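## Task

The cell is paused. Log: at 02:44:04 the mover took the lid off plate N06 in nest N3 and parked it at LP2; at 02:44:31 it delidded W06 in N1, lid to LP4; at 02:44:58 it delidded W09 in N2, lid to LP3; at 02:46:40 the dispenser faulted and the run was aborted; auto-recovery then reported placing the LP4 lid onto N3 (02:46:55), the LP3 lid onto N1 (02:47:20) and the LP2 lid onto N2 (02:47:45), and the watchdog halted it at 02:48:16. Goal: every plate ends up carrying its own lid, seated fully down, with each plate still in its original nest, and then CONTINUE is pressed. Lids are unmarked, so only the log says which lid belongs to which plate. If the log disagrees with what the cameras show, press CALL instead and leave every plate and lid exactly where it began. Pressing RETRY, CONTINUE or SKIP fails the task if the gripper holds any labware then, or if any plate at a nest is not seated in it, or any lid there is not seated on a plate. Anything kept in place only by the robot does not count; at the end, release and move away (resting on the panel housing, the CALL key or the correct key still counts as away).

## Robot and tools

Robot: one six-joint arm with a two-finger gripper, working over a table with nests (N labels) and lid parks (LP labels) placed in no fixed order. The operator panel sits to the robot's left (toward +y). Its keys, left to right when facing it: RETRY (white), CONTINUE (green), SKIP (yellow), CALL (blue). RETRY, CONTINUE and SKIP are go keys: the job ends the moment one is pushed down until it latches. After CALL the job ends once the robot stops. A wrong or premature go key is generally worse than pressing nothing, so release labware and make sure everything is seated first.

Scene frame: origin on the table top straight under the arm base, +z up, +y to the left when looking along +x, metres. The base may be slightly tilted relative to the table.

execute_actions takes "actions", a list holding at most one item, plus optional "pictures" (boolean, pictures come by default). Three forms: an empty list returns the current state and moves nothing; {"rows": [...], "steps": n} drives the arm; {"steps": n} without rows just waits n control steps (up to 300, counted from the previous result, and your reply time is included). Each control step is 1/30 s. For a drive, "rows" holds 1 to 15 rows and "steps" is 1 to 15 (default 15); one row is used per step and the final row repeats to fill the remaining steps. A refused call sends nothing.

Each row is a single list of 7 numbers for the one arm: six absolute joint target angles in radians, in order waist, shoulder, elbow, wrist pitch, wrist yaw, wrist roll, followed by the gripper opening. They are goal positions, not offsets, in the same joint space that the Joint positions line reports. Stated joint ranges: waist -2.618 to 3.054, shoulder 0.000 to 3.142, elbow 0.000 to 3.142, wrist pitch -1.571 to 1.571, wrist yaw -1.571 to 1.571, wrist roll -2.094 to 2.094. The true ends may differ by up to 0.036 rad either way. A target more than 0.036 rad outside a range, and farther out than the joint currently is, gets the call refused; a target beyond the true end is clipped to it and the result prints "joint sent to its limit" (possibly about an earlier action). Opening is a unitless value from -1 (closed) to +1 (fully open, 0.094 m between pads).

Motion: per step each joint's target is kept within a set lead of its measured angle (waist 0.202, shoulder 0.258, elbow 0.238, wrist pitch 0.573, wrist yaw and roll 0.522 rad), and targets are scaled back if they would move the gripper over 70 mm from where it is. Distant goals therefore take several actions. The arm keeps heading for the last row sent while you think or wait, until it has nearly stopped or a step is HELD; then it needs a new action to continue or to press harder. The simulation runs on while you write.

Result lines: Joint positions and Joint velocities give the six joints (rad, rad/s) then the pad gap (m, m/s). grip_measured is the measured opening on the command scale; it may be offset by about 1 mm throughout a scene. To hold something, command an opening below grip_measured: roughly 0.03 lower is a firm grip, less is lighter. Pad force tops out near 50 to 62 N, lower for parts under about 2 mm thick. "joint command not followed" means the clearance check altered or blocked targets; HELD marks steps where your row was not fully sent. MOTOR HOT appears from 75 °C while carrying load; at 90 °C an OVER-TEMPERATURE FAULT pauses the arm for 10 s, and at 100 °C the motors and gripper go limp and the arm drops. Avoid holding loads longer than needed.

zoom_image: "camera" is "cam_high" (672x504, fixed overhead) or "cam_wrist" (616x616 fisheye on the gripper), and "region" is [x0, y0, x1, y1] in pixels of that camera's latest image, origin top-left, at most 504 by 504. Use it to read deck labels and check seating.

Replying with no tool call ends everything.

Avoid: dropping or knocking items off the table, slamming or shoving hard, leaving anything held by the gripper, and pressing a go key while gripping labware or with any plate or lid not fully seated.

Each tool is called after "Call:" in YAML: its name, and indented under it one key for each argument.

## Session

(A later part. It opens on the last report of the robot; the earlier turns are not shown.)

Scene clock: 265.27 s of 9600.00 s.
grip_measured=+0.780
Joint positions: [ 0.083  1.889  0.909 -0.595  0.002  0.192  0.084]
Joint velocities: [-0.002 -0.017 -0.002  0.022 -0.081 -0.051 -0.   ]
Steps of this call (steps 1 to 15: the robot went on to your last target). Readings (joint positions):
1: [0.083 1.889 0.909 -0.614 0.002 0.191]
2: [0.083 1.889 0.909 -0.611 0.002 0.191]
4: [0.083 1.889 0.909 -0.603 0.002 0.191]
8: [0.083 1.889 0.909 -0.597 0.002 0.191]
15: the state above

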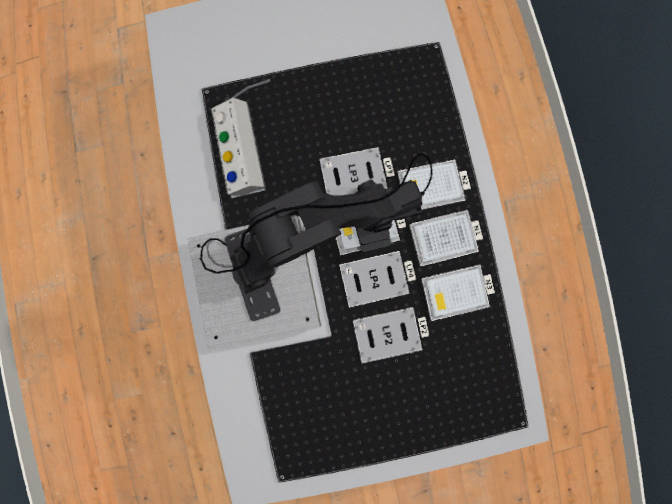

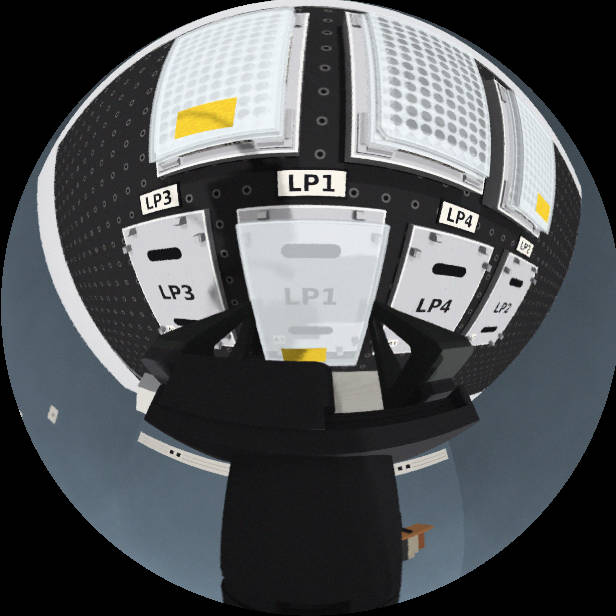

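Call:
execute_actions:
  actions:
    - {"rows": [[0.085, 1.898, 0.91, -0.57, 0.0, 0.195, 0.755], [0.085, 1.904, 0.91, -0.565, 0.0, 0.195, 0.755], [0.085, 1.91, 0.91, -0.56, 0.0, 0.195, 0.755], [0.085, 1.916, 0.91, -0.554, 0.0, 0.195, 0.755], [0.085, 1.922, 0.91, -0.548, 0.0, 0.195, 0.755], [0.085, 1.928, 0.91, -0.542, 0.0, 0.195, 0.755], [0.085, 1.934, 0.91, -0.534, 0.0, 0.195, 0.755], [0.085, 1.941, 0.91, -0.526, 0.0, 0.195, 0.755]], "steps": 15}
  pictures: false

Call:
execute_actions:
  actions:
    - {"steps": 15}

Call:
zoom_image:
  camera: "cam_wrist"
  region: [200, 170, 420, 370]

Scene clock: 272.40 s of 9600.00 s.
grip_measured=+0.780
Joint positions: [ 0.083  1.933  0.909 -0.55   0.002  0.192  0.084]
Joint velocities: [-0.002  0.012 -0.002  0.051 -0.037  0.022 -0.001]
Steps of this call (steps 1 to 15: the robot went on to your last target; steps 16 to 90: nothing new was sent; then 3.63 s passed at rest; steps 91 to 105: all 15 steps of this action). Readings (joint positions):
91: [0.083 1.889 0.909 -0.594 0.002 0.192]
92: [0.083 1.889 0.909 -0.593 0.002 0.192]
94: [0.083 1.890 0.909 -0.589 0.002 0.192]
98: [0.083 1.914 0.909 -0.569 0.002 0.192]
105: the state above

Scene clock: 272.90 s of 9600.00 s.
grip_measured=+0.780
Joint positions: [ 0.083  1.933  0.909 -0.547  0.002  0.192  0.084]
Joint velocities: [-0.002 -0.002 -0.002 -0.051 -0.081  0.007 -0.   ]
Steps of this call (steps 1 to 15: the robot went on to your last target). Readings (joint positions):
1: [0.083 1.933 0.909 -0.550 0.002 0.192]
2: [0.083 1.933 0.909 -0.549 0.002 0.192]
4: [0.083 1.933 0.909 -0.548 0.002 0.192]
8: [0.083 1.933 0.909 -0.547 0.002 0.192]
15: the state above
The arm was judged still, so your last target was given up. Only a new action makes it travel on or press farther. Fingers that are still opening or closing keep moving.

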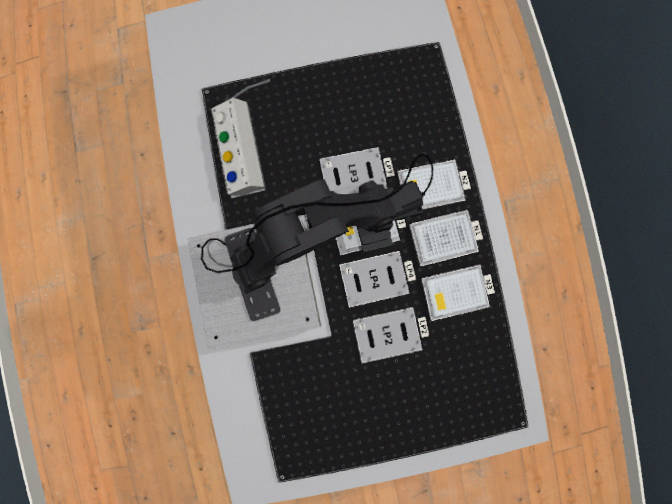

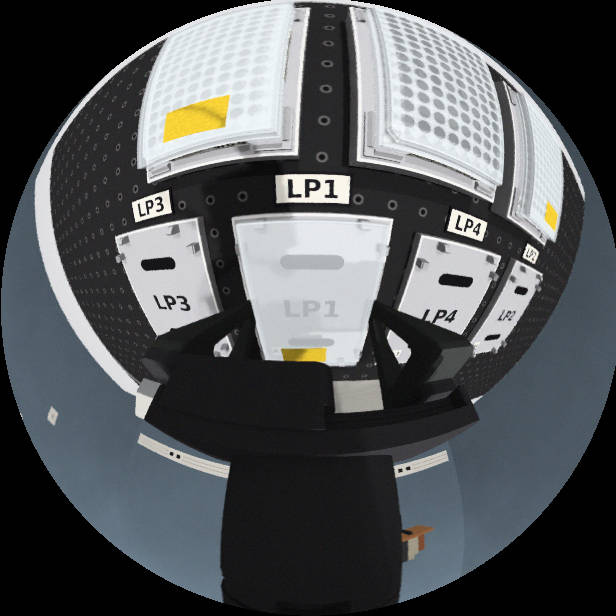

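Region (200, 170, 420, 370) of cam_wrist's 616x616 image, scaled by 2.291, with more detail than that image has; it fills the top 458 rows of this view, and the rest is white.

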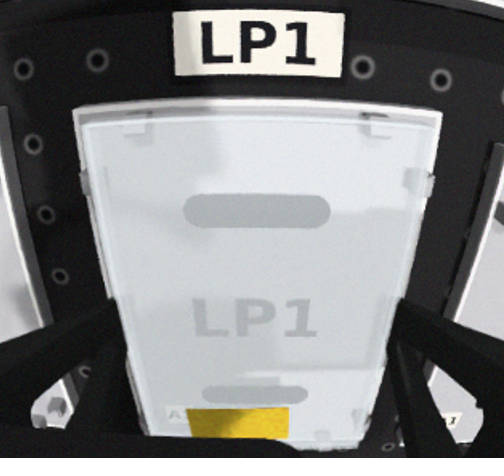

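Call:
execute_actions:
  actions:
    - {"rows": [[0.085, 1.915, 0.91, -0.555, 0.0, 0.195, 0.755], [0.085, 1.905, 0.91, -0.562, 0.0, 0.195, 0.755], [0.085, 1.895, 0.91, -0.568, 0.0, 0.195, 0.755], [0.085, 1.888, 0.91, -0.574, 0.0, 0.195, 0.755], [0.085, 1.882, 0.91, -0.578, 0.0, 0.195, 0.755], [0.085, 1.876, 0.905, -0.582, 0.0, 0.195, 0.755], [0.085, 1.876, 0.90, -0.582, 0.0, 0.195, 0.755], [0.085, 1.876, 0.896, -0.582, 0.0, 0.195, 0.755], [0.085, 1.876, 0.892, -0.582, 0.0, 0.195, 0.755]], "steps": 15}
  pictures: false

Call:
execute_actions:
  actions:
    - {"steps": 15}

Call:
zoom_image:
  camera: "cam_wrist"
  region: [200, 170, 420, 370]

Scene clock: 280.67 s of 9600.00 s.
grip_measured=+0.780
Joint positions: [ 0.083  1.905  0.909 -0.564  0.002  0.192  0.084]
Joint velocities: [ 0.007  0.002 -0.002  0.022 -0.081  0.037 -0.001]
Steps of this call (steps 1 to 90: nothing new was sent; then 4.27 s passed at rest; steps 91 to 105: all 15 steps of this action). Readings (joint positions):
91: [0.083 1.933 0.909 -0.547 0.002 0.192]
92: [0.083 1.933 0.909 -0.547 0.002 0.192]
94: [0.083 1.932 0.909 -0.549 0.002 0.192]
98: [0.083 1.913 0.909 -0.560 0.002 0.192]
105: the state above

Scene clock: 281.17 s of 9600.00 s.
grip_measured=+0.780
Joint positions: [ 0.083  1.905  0.909 -0.566  0.002  0.192  0.084]
Joint velocities: [-0.007  0.007 -0.007  0.022  0.007 -0.066  0.   ]
Steps of this call (steps 1 to 15: the robot went on to your last target). Readings (joint positions):
1: [0.083 1.905 0.909 -0.565 0.002 0.192]
2: [0.083 1.905 0.909 -0.565 0.002 0.192]
4: [0.083 1.905 0.909 -0.565 0.002 0.192]
8: [0.083 1.905 0.909 -0.566 0.002 0.192]
15: the state above
The arm was judged still, so your last target was given up. Only a new action makes it travel on or press farther. Fingers that are still opening or closing keep moving.

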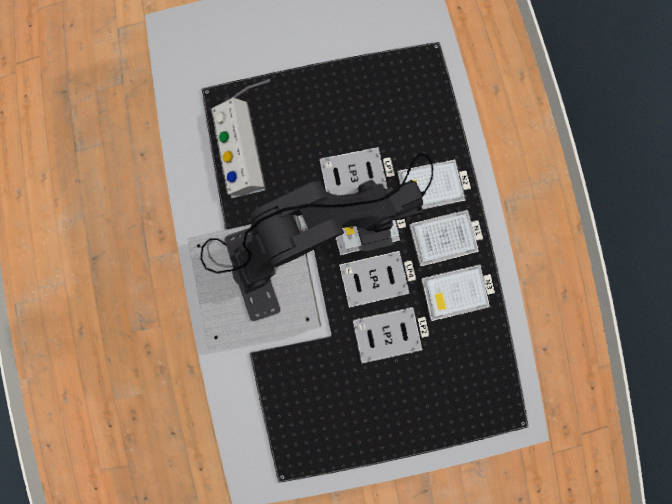

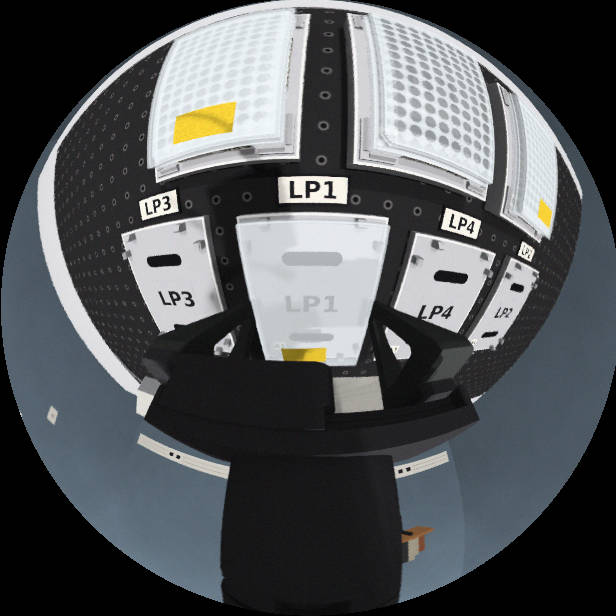

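Region (200, 170, 420, 370) of cam_wrist's 616x616 image, scaled by 2.291, with more detail than that image has; it fills the top 458 rows of this view, and the rest is white.

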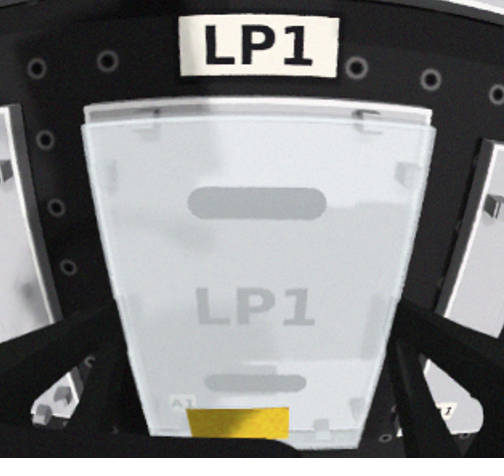

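Call:
execute_actions:
  actions: []

Scene clock: 291.90 s of 9600.00 s.
grip_measured=+0.780
Joint positions: [ 0.083  1.905  0.909 -0.566  0.002  0.192  0.084]
Joint velocities: [-0.007  0.002 -0.002 -0.022  0.095  0.037  0.001]
Steps of this call (steps 1 to 90: nothing new was sent; then 7.73 s passed at rest). Readings (joint positions):
1: [0.083 1.905 0.909 -0.566 0.002 0.192]
2: [0.083 1.905 0.909 -0.566 0.002 0.192]
4: [0.083 1.905 0.909 -0.566 0.002 0.192]
8: [0.083 1.905 0.909 -0.566 0.002 0.192]
90: the state above

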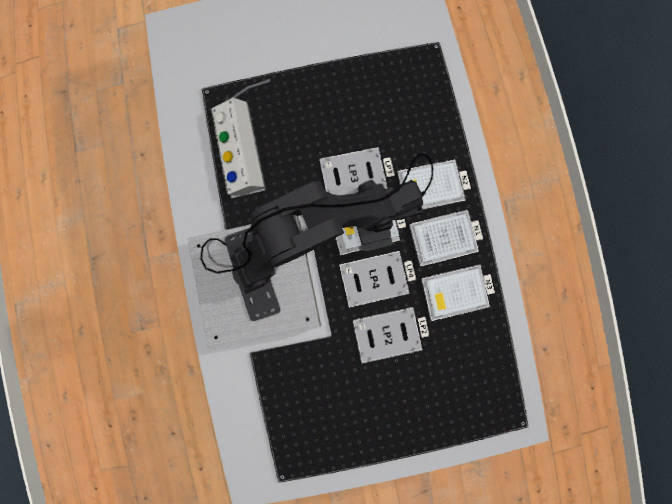

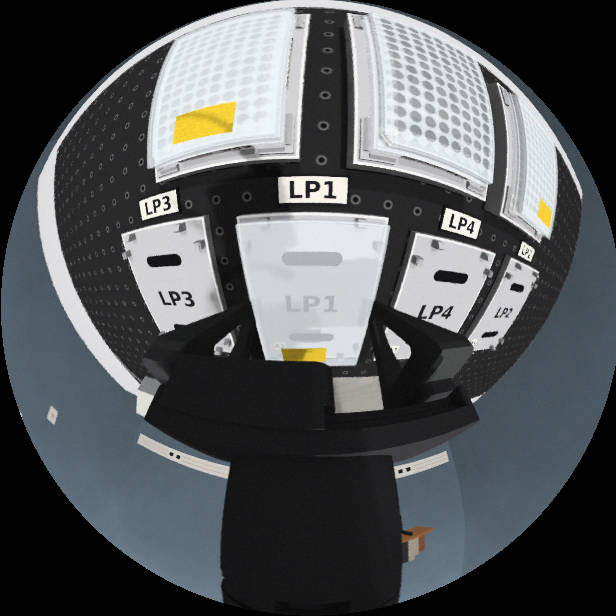

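Call:
execute_actions:
  actions:
    - {"rows": [[0.083,1.905,0.900,-0.560,0,0.192,0.755],[0.083,1.905,0.895,-0.555,0,0.192,0.755],[0.083,1.905,0.890,-0.550,0,0.192,0.755],[0.083,1.905,0.886,-0.546,0,0.192,0.755],[0.083,1.905,0.882,-0.542,0,0.192,0.755],[0.083,1.905,0.879,-0.539,0,0.192,0.755],[0.083,1.905,0.877,-0.537,0,0.192,0.755]], "steps": 15}

Scene clock: 299.47 s of 9600.00 s.
grip_measured=+0.780
Joint positions: [ 0.083  1.905  0.885 -0.559  0.002  0.192  0.084]
Joint velocities: [-0.002 -0.007 -0.012 -0.022 -0.037  0.007 -0.   ]
Steps of this call (steps 1 to 90: nothing new was sent; then 4.07 s passed at rest; steps 91 to 105: all 15 steps of this action). Readings (joint positions):
91: [0.083 1.905 0.909 -0.566 0.002 0.192]
92: [0.083 1.905 0.909 -0.566 0.002 0.192]
94: [0.083 1.905 0.907 -0.565 0.002 0.192]
98: [0.083 1.905 0.891 -0.560 0.002 0.192]
105: the state above

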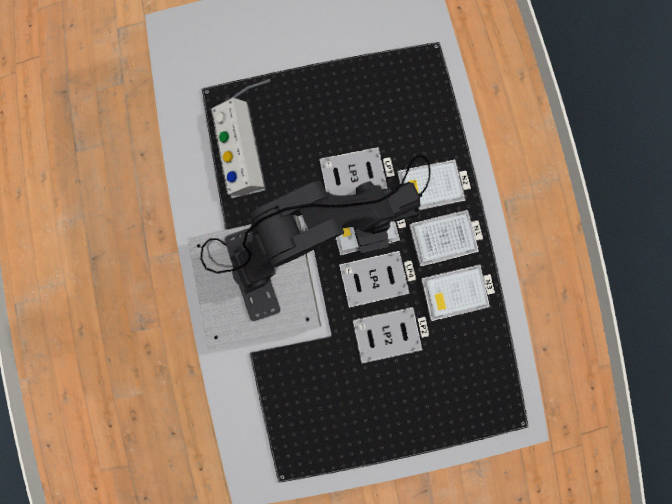

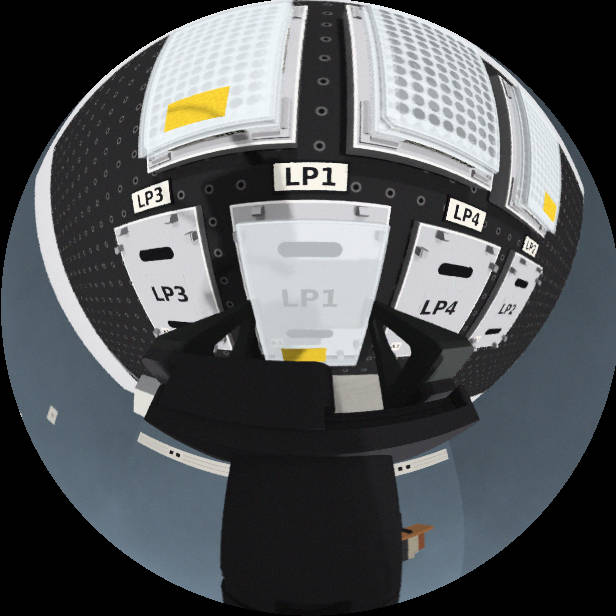

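Call:
zoom_image:
  camera: "cam_wrist"
  region: [200, 180, 420, 370]

Call:
zoom_image:
  camera: "cam_high"
  region: [300, 140, 500, 330]

Region (200, 180, 420, 370) of cam_wrist's 616x616 image, scaled by 2.291, with more detail than that image has; it fills the top 435 rows of this view, and the rest is white.

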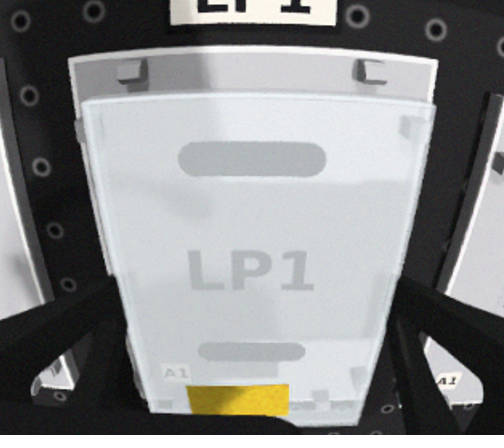

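Region (300, 140, 500, 330) of cam_high's 672x504 image, scaled by 2.520, with more detail than that image has; it fills the top 479 rows of this view, and the rest is white.

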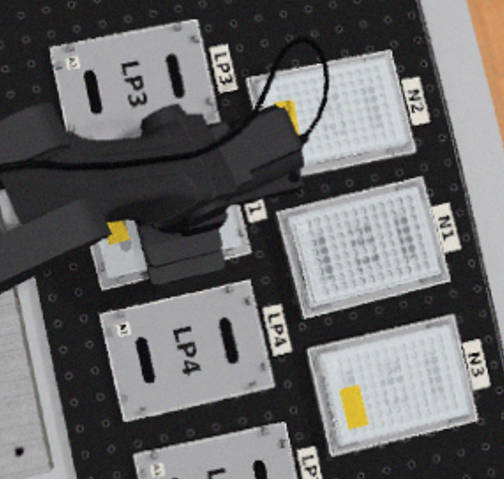

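Call:
execute_actions:
  actions:
    - {"rows": [[0.087,1.905,0.877,-0.534,0,0.195,0.755],[0.090,1.905,0.877,-0.531,0,0.197,0.755],[0.093,1.905,0.877,-0.529,0,0.199,0.755],[0.095,1.905,0.877,-0.529,0,0.201,0.755],[0.095,1.908,0.877,-0.527,0,0.203,0.755],[0.095,1.911,0.877,-0.525,0,0.203,0.755],[0.095,1.914,0.877,-0.523,0,0.203,0.755],[0.095,1.917,0.877,-0.521,0,0.203,0.755],[0.095,1.920,0.877,-0.520,0,0.203,0.755]], "steps": 15}

Call:
zoom_image:
  camera: "cam_wrist"
  region: [200, 180, 420, 370]

Scene clock: 310.63 s of 9600.00 s.
grip_measured=+0.780
Joint positions: [ 0.083  1.905  0.885 -0.542  0.002  0.196  0.084]
Joint velocities: [-0.012  0.002 -0.002  0.022 -0.022 -0.066 -0.001]
Steps of this call (steps 1 to 15: the robot went on to your last target; steps 16 to 90: nothing new was sent; then 7.67 s passed at rest; steps 91 to 105: all 15 steps of this action). Readings (joint positions):
91: [0.083 1.905 0.885 -0.558 0.002 0.192]
92: [0.083 1.905 0.885 -0.557 0.002 0.192]
94: [0.083 1.905 0.885 -0.555 0.002 0.192]
98: [0.083 1.905 0.885 -0.549 0.002 0.195]
105: the state above

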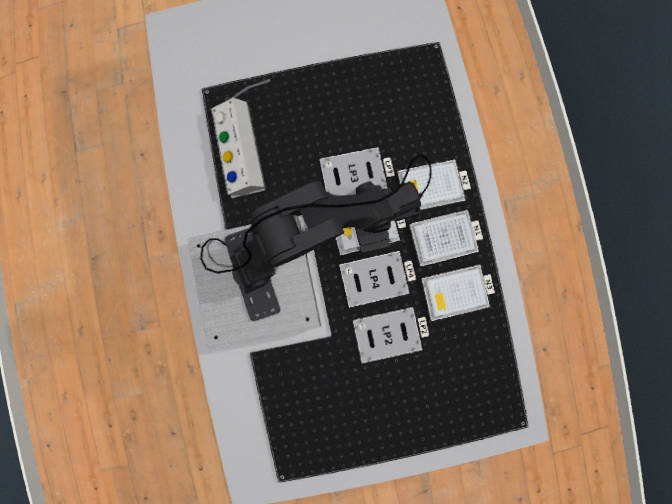

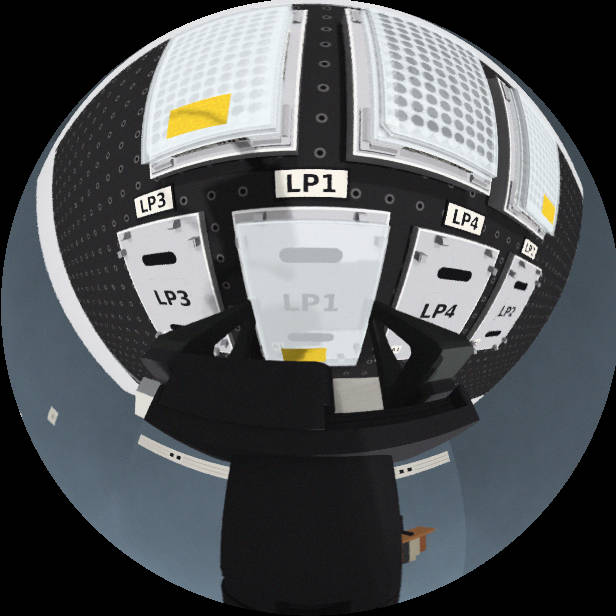

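Region (200, 180, 420, 370) of cam_wrist's 616x616 image, scaled by 2.291, with more detail than that image has; it fills the top 435 rows of this view, and the rest is white.

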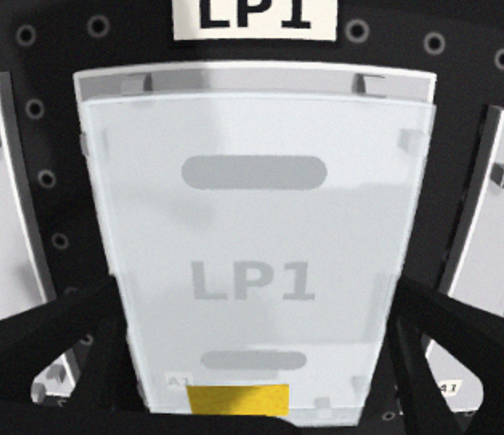

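Call:
execute_actions:
  actions:
    - {"rows": [[0.097,1.920,0.877,-0.520,0,0.203,0.755],[0.099,1.920,0.877,-0.520,0,0.203,0.755],[0.100,1.920,0.877,-0.520,0,0.203,0.755],[0.100,1.920,0.877,-0.520,0,0.203,0.755],[0.100,1.923,0.877,-0.520,0,0.203,0.755],[0.100,1.925,0.877,-0.520,0,0.203,0.755],[0.100,1.927,0.877,-0.520,0,0.203,0.755],[0.100,1.928,0.877,-0.520,0,0.203,0.755]], "steps": 15}

Call:
zoom_image:
  camera: "cam_wrist"
  region: [200, 180, 420, 370]

Scene clock: 314.60 s of 9600.00 s.
grip_measured=+0.780
Joint positions: [ 0.092  1.905  0.885 -0.541  0.002  0.196  0.084]
Joint velocities: [-0.002 -0.027 -0.007 -0.051 -0.037 -0.007 -0.001]
Steps of this call (steps 1 to 15: the robot went on to your last target; steps 16 to 90: nothing new was sent; then 0.47 s passed at rest; steps 91 to 105: all 15 steps of this action). Readings (joint positions):
91: [0.084 1.905 0.885 -0.541 0.002 0.196]
92: [0.085 1.905 0.885 -0.541 0.002 0.196]
94: [0.089 1.905 0.885 -0.541 0.002 0.196]
98: [0.092 1.905 0.885 -0.541 0.002 0.196]
105: the state above

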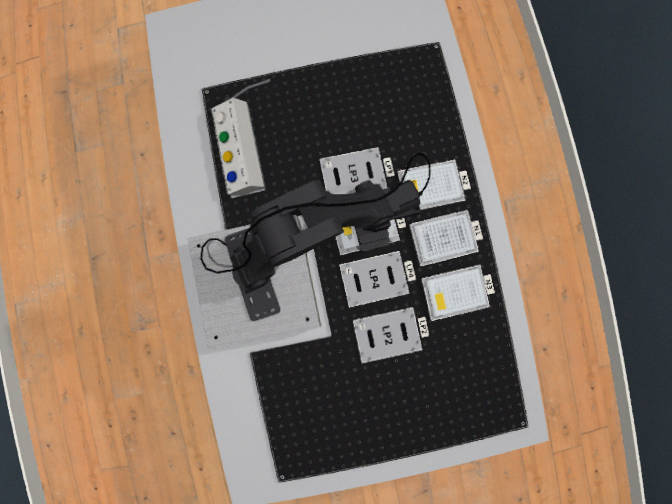

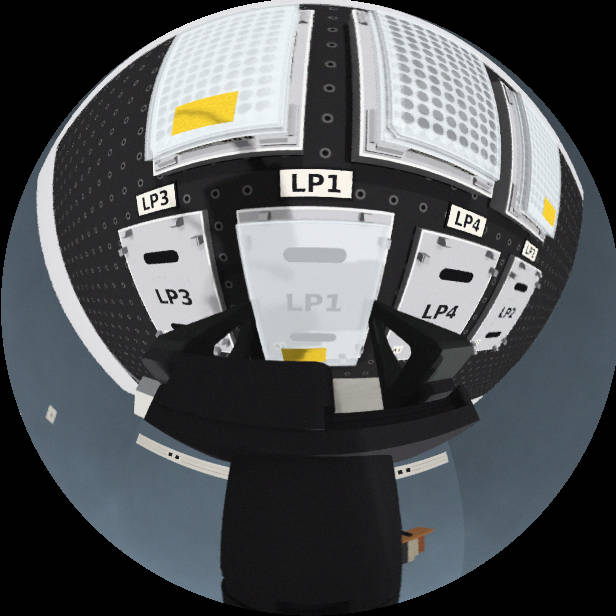

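Region (200, 180, 420, 370) of cam_wrist's 616x616 image, scaled by 2.291, with more detail than that image has; it fills the top 435 rows of this view, and the rest is white.

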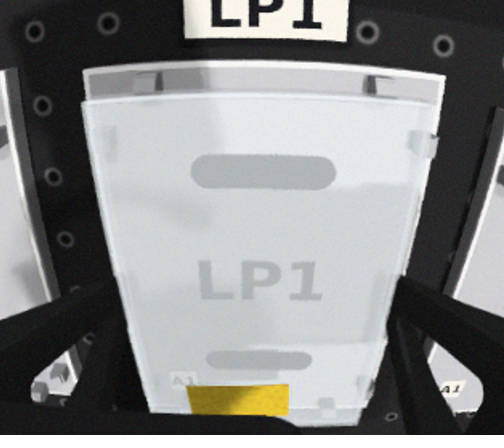

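Call:
execute_actions:
  actions:
    - {"rows": [[0.090,1.928,0.877,-0.520,0,0.203,0.755],[0.084,1.928,0.877,-0.520,0,0.203,0.755],[0.080,1.928,0.877,-0.520,0,0.203,0.755],[0.0785,1.928,0.877,-0.520,0,0.203,0.755],[0.0785,1.930,0.877,-0.520,0,0.203,0.755],[0.0785,1.932,0.877,-0.520,0,0.203,0.755],[0.0785,1.934,0.877,-0.520,0,0.203,0.755]], "steps": 15}

Call:
zoom_image:
  camera: "cam_wrist"
  region: [200, 180, 420, 370]

Scene clock: 319.97 s of 9600.00 s.
grip_measured=+0.780
Joint positions: [ 0.087  1.924  0.885 -0.539  0.002  0.196  0.084]
Joint velocities: [-0.027  0.007 -0.002  0.007 -0.007 -0.007 -0.001]
Steps of this call (steps 1 to 15: the robot went on to your last target; steps 16 to 90: nothing new was sent; then 1.87 s passed at rest; steps 91 to 105: all 15 steps of this action). Readings (joint positions):
91: [0.092 1.905 0.885 -0.541 0.002 0.196]
92: [0.092 1.905 0.885 -0.541 0.002 0.196]
94: [0.092 1.905 0.885 -0.541 0.002 0.196]
98: [0.088 1.916 0.885 -0.539 0.002 0.196]
105: the state above

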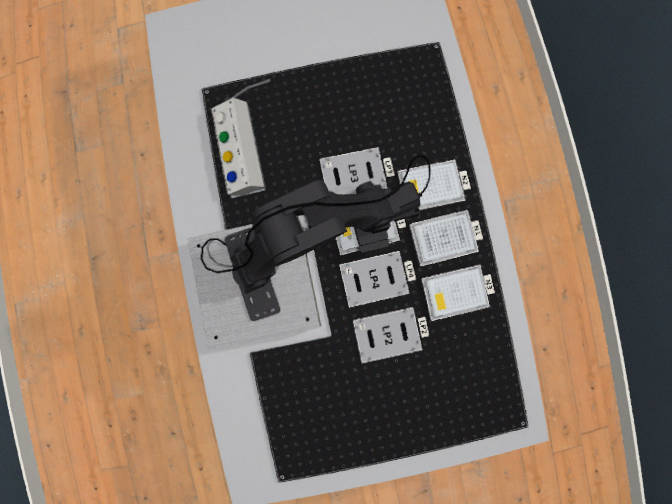

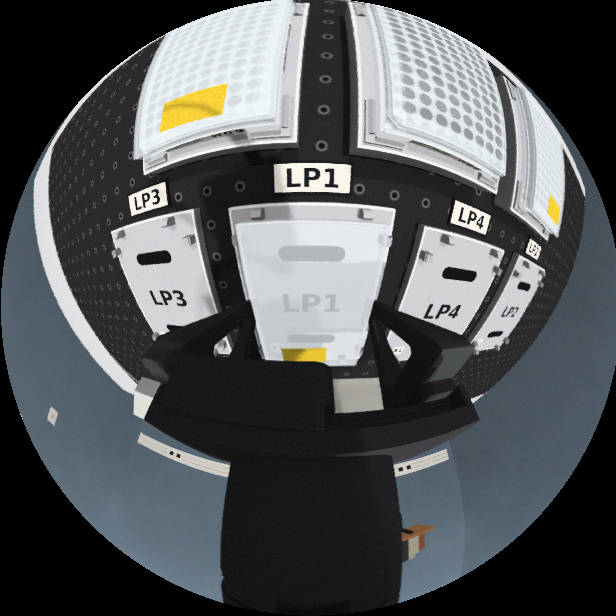

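Region (200, 180, 420, 370) of cam_wrist's 616x616 image, scaled by 2.291, with more detail than that image has; it fills the top 435 rows of this view, and the rest is white.

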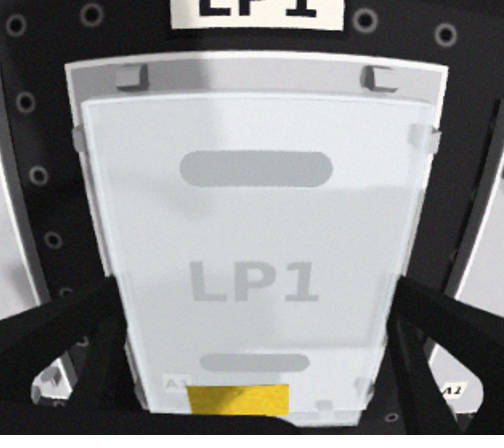

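Call:
execute_actions:
  actions:
    - {"rows": [[0.0785,1.934,0.877,-0.517,0,0.203,0.755],[0.0785,1.934,0.877,-0.514,0,0.203,0.755],[0.0785,1.934,0.877,-0.512,0,0.203,0.755],[0.0785,1.937,0.877,-0.510,0,0.203,0.755],[0.0785,1.940,0.877,-0.508,0,0.203,0.755],[0.0785,1.943,0.877,-0.506,0,0.203,0.755],[0.0785,1.945,0.877,-0.505,0,0.203,0.755]], "steps": 15}

Call:
zoom_image:
  camera: "cam_wrist"
  region: [200, 180, 420, 370]

Scene clock: 324.63 s of 9600.00 s.
grip_measured=+0.780
Joint positions: [ 0.087  1.924  0.885 -0.536  0.002  0.196  0.084]
Joint velocities: [-0.002  0.007 -0.017  0.022  0.022 -0.095  0.   ]
Steps of this call (steps 1 to 15: the robot went on to your last target; steps 16 to 90: nothing new was sent; then 1.17 s passed at rest; steps 91 to 105: all 15 steps of this action). Readings (joint positions):
91: [0.087 1.924 0.885 -0.539 0.002 0.196]
92: [0.087 1.924 0.885 -0.539 0.002 0.196]
94: [0.087 1.924 0.885 -0.537 0.002 0.196]
98: [0.087 1.924 0.885 -0.536 0.002 0.196]
105: the state above

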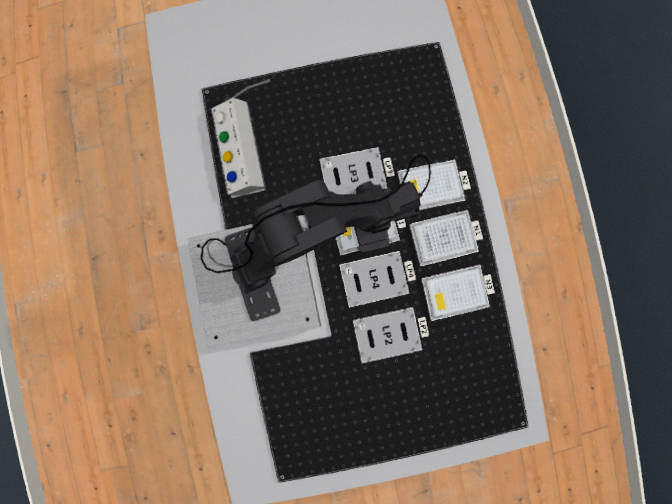

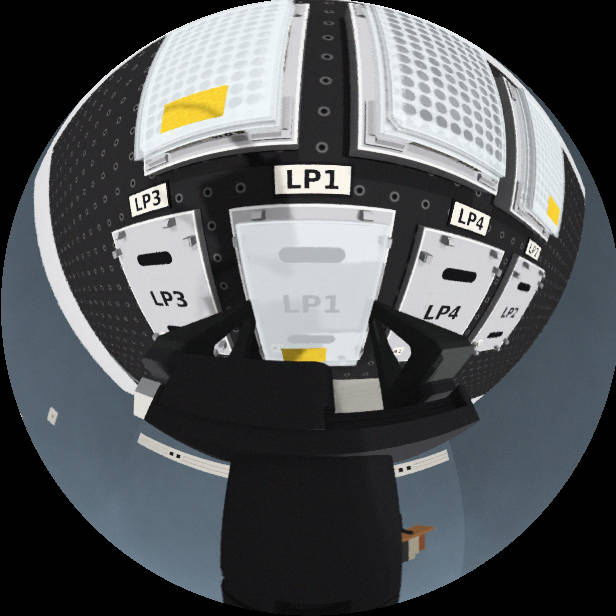

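Region (200, 180, 420, 370) of cam_wrist's 616x616 image, scaled by 2.291, with more detail than that image has; it fills the top 435 rows of this view, and the rest is white.

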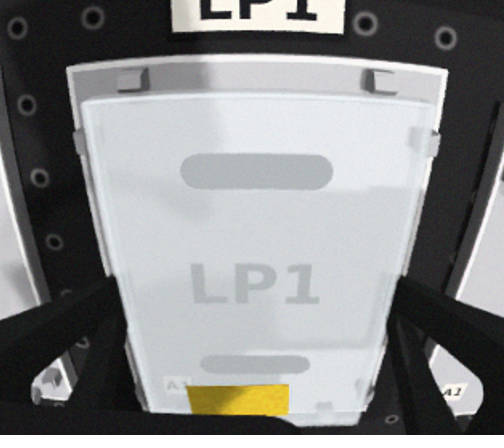

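Call:
execute_actions:
  actions:
    - {"rows": [[0.0785,1.946,0.877,-0.512,0,0.203,0.755],[0.0785,1.948,0.877,-0.514,0,0.203,0.755],[0.0785,1.950,0.877,-0.514,0,0.203,0.755],[0.0785,1.951,0.877,-0.514,0,0.203,0.755]], "steps": 10}

Call:
zoom_image:
  camera: "cam_wrist"
  region: [200, 180, 420, 370]

Scene clock: 328.20 s of 9600.00 s.
grip_measured=+0.780
Joint positions: [ 0.087  1.94   0.885 -0.534  0.002  0.196  0.084]
Joint velocities: [-0.017  0.012 -0.012 -0.081 -0.022 -0.007 -0.   ]
Steps of this call (steps 1 to 15: the robot went on to your last target; steps 16 to 90: nothing new was sent; then 0.23 s passed at rest; steps 91 to 100: all 10 steps of this action). Readings (joint positions):
91: [0.087 1.924 0.885 -0.536 0.002 0.196]
92: [0.087 1.925 0.885 -0.536 0.002 0.196]
94: [0.087 1.930 0.885 -0.535 0.002 0.196]
98: [0.087 1.940 0.885 -0.534 0.002 0.196]
100: the state above

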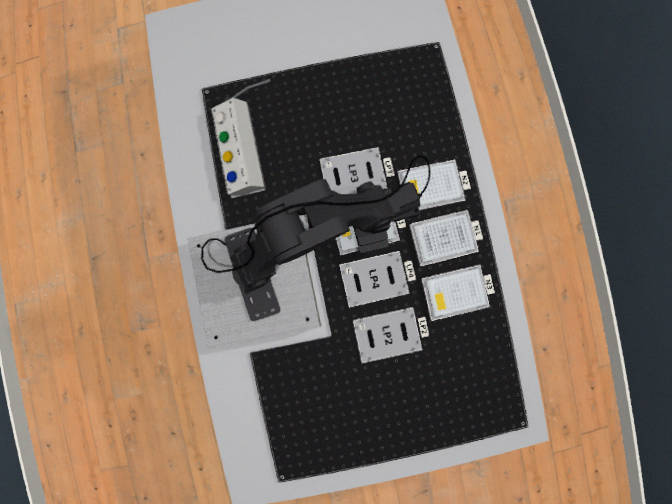

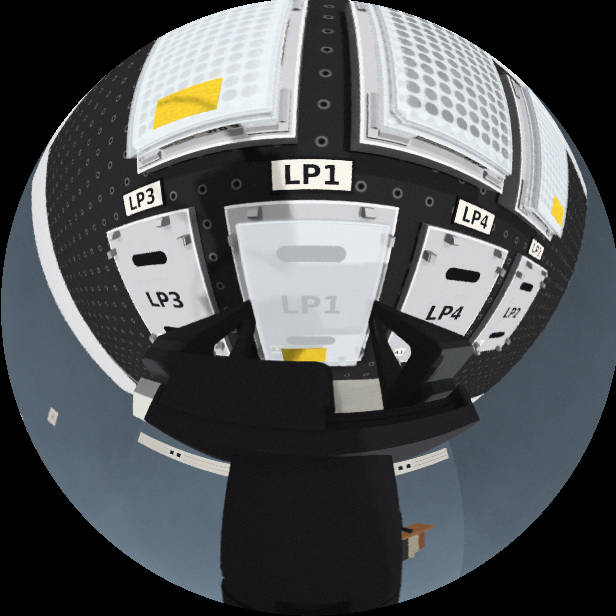

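Region (200, 180, 420, 370) of cam_wrist's 616x616 image, scaled by 2.291, with more detail than that image has; it fills the top 435 rows of this view, and the rest is white.

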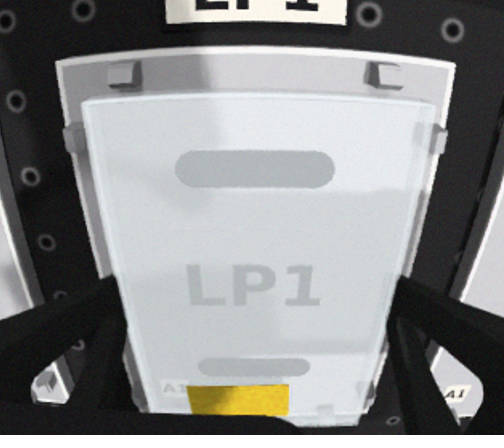

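Call:
execute_actions:
  actions:
    - {"rows": [[0.0785,1.951,0.877,-0.520,0,0.203,0.78],[0.0785,1.951,0.877,-0.520,0,0.203,0.80],[0.0785,1.951,0.877,-0.520,0,0.203,0.83],[0.0785,1.951,0.877,-0.520,0,0.203,0.87],[0.0785,1.951,0.877,-0.520,0,0.203,0.92],[0.0785,1.951,0.877,-0.520,0,0.203,0.96],[0.0785,1.951,0.877,-0.520,0,0.203,1.0]], "steps": 15}

Call:
zoom_image:
  camera: "cam_wrist"
  region: [200, 180, 420, 370]

Scene clock: 332.33 s of 9600.00 s.
grip_measured=+1.000
Joint positions: [ 0.087  1.94   0.885 -0.534  0.002  0.197  0.094]
Joint velocities: [ 0.012 -0.017 -0.002 -0.022  0.022 -0.022  0.   ]
Steps of this call (steps 1 to 15: the robot went on to your last target; steps 16 to 90: nothing new was sent; then 0.63 s passed at rest; steps 91 to 105: all 15 steps of this action). Readings (joint positions):
91: [0.087 1.940 0.885 -0.534 0.002 0.196]
92: [0.087 1.940 0.885 -0.534 0.002 0.196]
94: [0.087 1.940 0.885 -0.534 0.002 0.197]
98: [0.087 1.940 0.885 -0.534 0.002 0.197]
105: the state above

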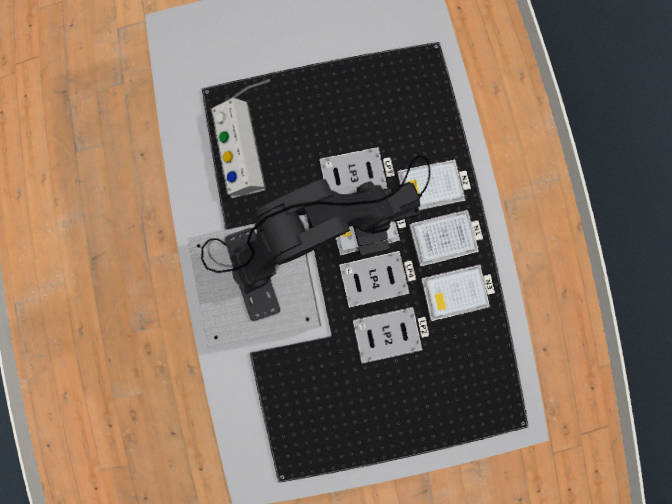

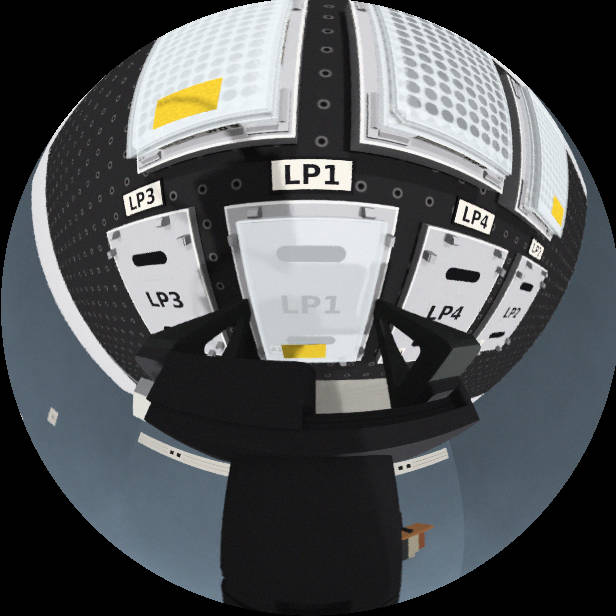

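Region (200, 180, 420, 370) of cam_wrist's 616x616 image, scaled by 2.291, with more detail than that image has; it fills the top 435 rows of this view, and the rest is white.

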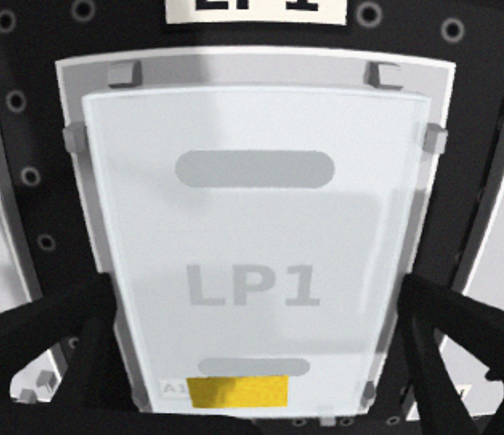

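Call:
execute_actions:
  actions:
    - {"rows": [[0.087,1.9232,0.9010,-0.5475,0,0.197,1],[0.087,1.9179,0.9041,-0.5547,0,0.197,1],[0.087,1.9092,0.9091,-0.5665,0,0.197,1],[0.087,1.8977,0.9157,-0.5822,0,0.197,1],[0.087,1.8838,0.9238,-0.6013,0,0.197,1],[0.087,1.8680,0.9328,-0.6227,0,0.197,1],[0.087,1.8511,0.9425,-0.6457,0,0.197,1],[0.087,1.8339,0.9525,-0.6693,0,0.197,1],[0.087,1.8170,0.9622,-0.6923,0,0.197,1],[0.087,1.8013,0.9713,-0.7138,0,0.197,1],[0.087,1.7873,0.9793,-0.7328,0,0.197,1],[0.087,1.7758,0.9859,-0.7485,0,0.197,1],[0.087,1.7671,0.9909,-0.7603,0,0.197,1],[0.087,1.7618,0.9940,-0.7675,0,0.197,1],[0.087,1.76,0.995,-0.77,0,0.197,1]], "steps": 15}
  pictures: false

Scene clock: 345.87 s of 9600.00 s.
grip_measured=+1.000
Joint positions: [ 0.087  1.789  0.973 -0.698  0.002  0.197  0.094]
Joint velocities: [-0.007 -0.291  0.173 -0.286 -0.066 -0.051  0.   ]
Steps of this call (steps 1 to 15: the robot went on to your last target; steps 16 to 90: nothing new was sent; then 10.03 s passed at rest; steps 91 to 105: all 15 steps of this action). Readings (joint positions):
91: [0.087 1.940 0.885 -0.534 0.002 0.197]
92: [0.087 1.940 0.885 -0.534 0.002 0.197]
94: [0.087 1.939 0.885 -0.540 0.002 0.197]
98: [0.087 1.906 0.903 -0.595 0.002 0.197]
105: the state above

Call:
execute_actions:
  actions:
    - {"rows": [[0.086,1.771,0.991,-0.760,0,0.196,1],[0.085,1.774,0.995,-0.762,0,0.195,1],[0.081,1.778,1.002,-0.764,0,0.192,1],[0.077,1.784,1.011,-0.768,0,0.187,1],[0.072,1.792,1.023,-0.772,0,0.182,1],[0.065,1.801,1.038,-0.778,0,0.175,1],[0.058,1.812,1.054,-0.784,0,0.168,1],[0.049,1.825,1.074,-0.791,0,0.159,1],[0.039,1.839,1.095,-0.799,0,0.149,1],[0.028,1.854,1.119,-0.808,0,0.138,1],[0.016,1.871,1.144,-0.818,0,0.126,1],[0.004,1.889,1.172,-0.828,0,0.114,1],[-0.010,1.908,1.201,-0.839,0,0.100,1],[-0.024,1.929,1.232,-0.850,0,0.086,1],[-0.039,1.950,1.265,-0.863,0,0.071,1]], "steps": 15}
  pictures: false

Call:
execute_actions:
  actions:
    - {"rows": [[-0.055,1.972,1.299,-0.875,0,0.056,1],[-0.071,1.995,1.334,-0.888,0,0.040,1],[-0.087,2.019,1.370,-0.902,0,0.023,1],[-0.104,2.043,1.407,-0.915,0,0.006,1],[-0.121,2.067,1.445,-0.929,0,-0.011,1],[-0.139,2.092,1.483,-0.944,0,-0.028,1],[-0.156,2.117,1.521,-0.958,0,-0.046,1],[-0.174,2.143,1.559,-0.972,0,-0.063,1],[-0.191,2.168,1.597,-0.986,0,-0.081,1],[-0.209,2.193,1.636,-1.001,0,-0.098,1],[-0.226,2.217,1.673,-1.015,0,-0.115,1],[-0.243,2.241,1.710,-1.028,0,-0.132,1],[-0.259,2.265,1.746,-1.042,0,-0.149,1],[-0.275,2.288,1.781,-1.055,0,-0.165,1],[-0.291,2.310,1.815,-1.068,0,-0.180,1]], "steps": 15}
  pictures: false

Call:
execute_actions:
  actions:
    - {"rows": [[-0.306,2.331,1.848,-1.080,0,-0.195,1],[-0.320,2.352,1.879,-1.091,0,-0.209,1],[-0.334,2.371,1.908,-1.102,0,-0.223,1],[-0.346,2.389,1.936,-1.112,0,-0.235,1],[-0.358,2.406,1.961,-1.122,0,-0.247,1],[-0.369,2.421,1.985,-1.131,0,-0.258,1],[-0.379,2.435,2.006,-1.139,0,-0.268,1],[-0.388,2.448,2.026,-1.146,0,-0.277,1],[-0.395,2.459,2.042,-1.152,0,-0.284,1],[-0.402,2.468,2.057,-1.158,0,-0.291,1],[-0.407,2.476,2.069,-1.162,0,-0.296,1],[-0.412,2.482,2.078,-1.166,0,-0.301,1],[-0.415,2.486,2.085,-1.168,0,-0.304,1],[-0.416,2.489,2.089,-1.170,0,-0.305,1],[-0.417,2.490,2.090,-1.170,0,-0.306,1]], "steps": 15}
  pictures: false

Call:
execute_actions:
  actions:
    - {"steps": 15}

Call:
zoom_image:
  camera: "cam_wrist"
  region: [200, 190, 420, 370]

Scene clock: 368.90 s of 9600.00 s.
grip_measured=+1.000
Joint positions: [-0.004  1.904  1.189 -0.814  0.     0.125  0.094]
Joint velocities: [-0.388  0.593  0.891 -0.286  0.037 -0.359  0.   ]
Steps of this call (steps 1 to 30: the robot went on to your last target; steps 31 to 90: nothing new was sent; then 19.53 s passed at rest; steps 91 to 105: all 15 steps of this action). Readings (joint positions):
91: [0.087 1.778 0.980 -0.754 0.002 0.197]
92: [0.087 1.778 0.980 -0.754 0.002 0.197]
94: [0.087 1.778 0.980 -0.754 0.002 0.196]
98: [0.074 1.793 1.015 -0.772 0.001 0.185]
105: the state above

Scene clock: 369.40 s of 9600.00 s.
grip_measured=+1.000
Joint positions: [-0.255  2.265  1.735 -0.99  -0.    -0.105  0.094]
Joint velocities: [-0.471  0.686  1.013 -0.359 -0.037 -0.491  0.   ]
Steps of this call (steps 1 to 15: all 15 steps of this action). Readings (joint positions):
1: [-0.018 1.925 1.221 -0.823 0.000 0.113]
2: [-0.033 1.947 1.254 -0.833 0.000 0.100]
4: [-0.065 1.993 1.324 -0.854 -0.000 0.073]
8: [-0.133 2.092 1.474 -0.901 -0.000 0.011]
15: the state above

Scene clock: 369.90 s of 9600.00 s.
grip_measured=+1.000
Joint positions: [-0.414  2.482  2.056 -1.131  0.    -0.278  0.094]
Joint velocities: [-0.071  0.09   0.115 -0.168 -0.007 -0.168  0.   ]
Steps of this call (steps 1 to 15: all 15 steps of this action). Readings (joint positions):
1: [-0.272 2.288 1.770 -1.003 -0.000 -0.121]
2: [-0.288 2.310 1.803 -1.015 -0.000 -0.137]
4: [-0.318 2.351 1.865 -1.039 -0.000 -0.167]
8: [-0.368 2.420 1.965 -1.082 -0.000 -0.220]
15: the state above

Scene clock: 370.40 s of 9600.00 s.
grip_measured=+1.000
Joint positions: [-0.416  2.485  2.062 -1.153  0.    -0.299  0.094]
Joint velocities: [-0.012 -0.007 -0.007 -0.066 -0.037 -0.007  0.   ]
Steps of this call (steps 1 to 15: the robot went on to your last target). Readings (joint positions):
1: [-0.416 2.484 2.058 -1.134 0.000 -0.282]
2: [-0.416 2.485 2.060 -1.138 0.000 -0.286]
4: [-0.416 2.485 2.061 -1.144 0.000 -0.291]
8: [-0.416 2.485 2.062 -1.150 0.000 -0.296]
15: the state above

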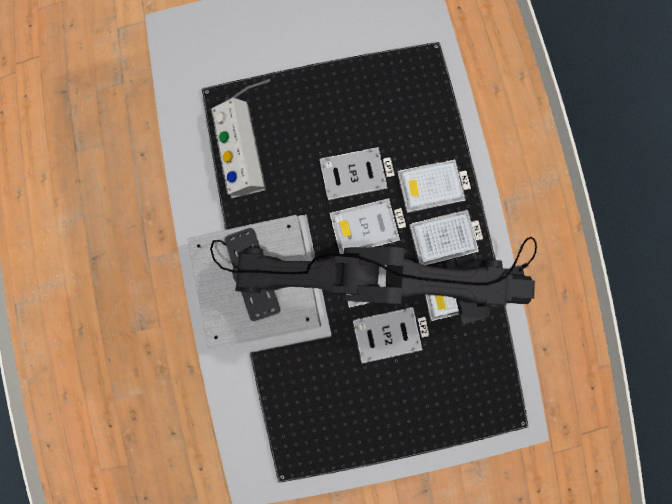

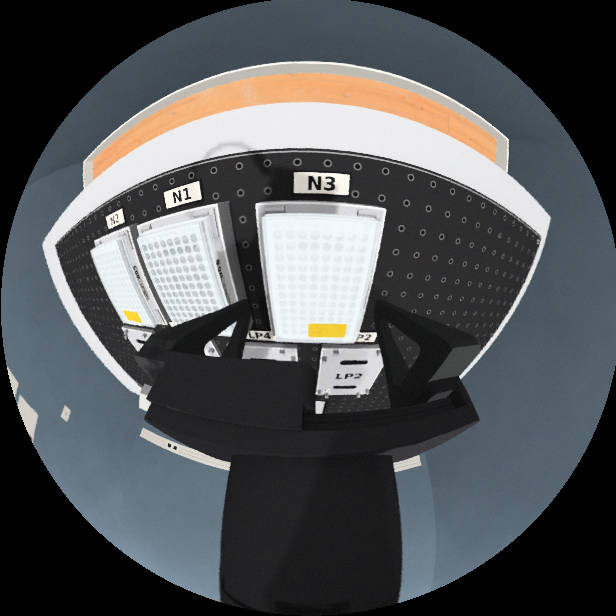

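Region (200, 190, 420, 370) of cam_wrist's 616x616 image, scaled by 2.291, with more detail than that image has; it fills the top 412 rows of this view, and the rest is white.

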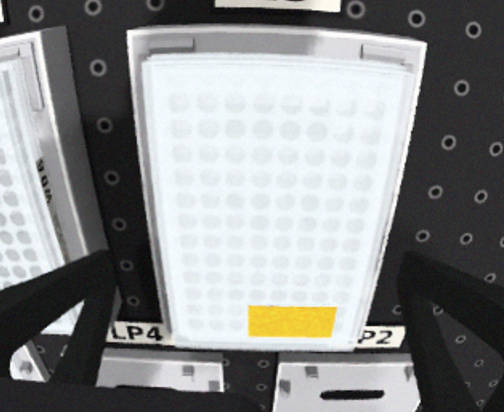

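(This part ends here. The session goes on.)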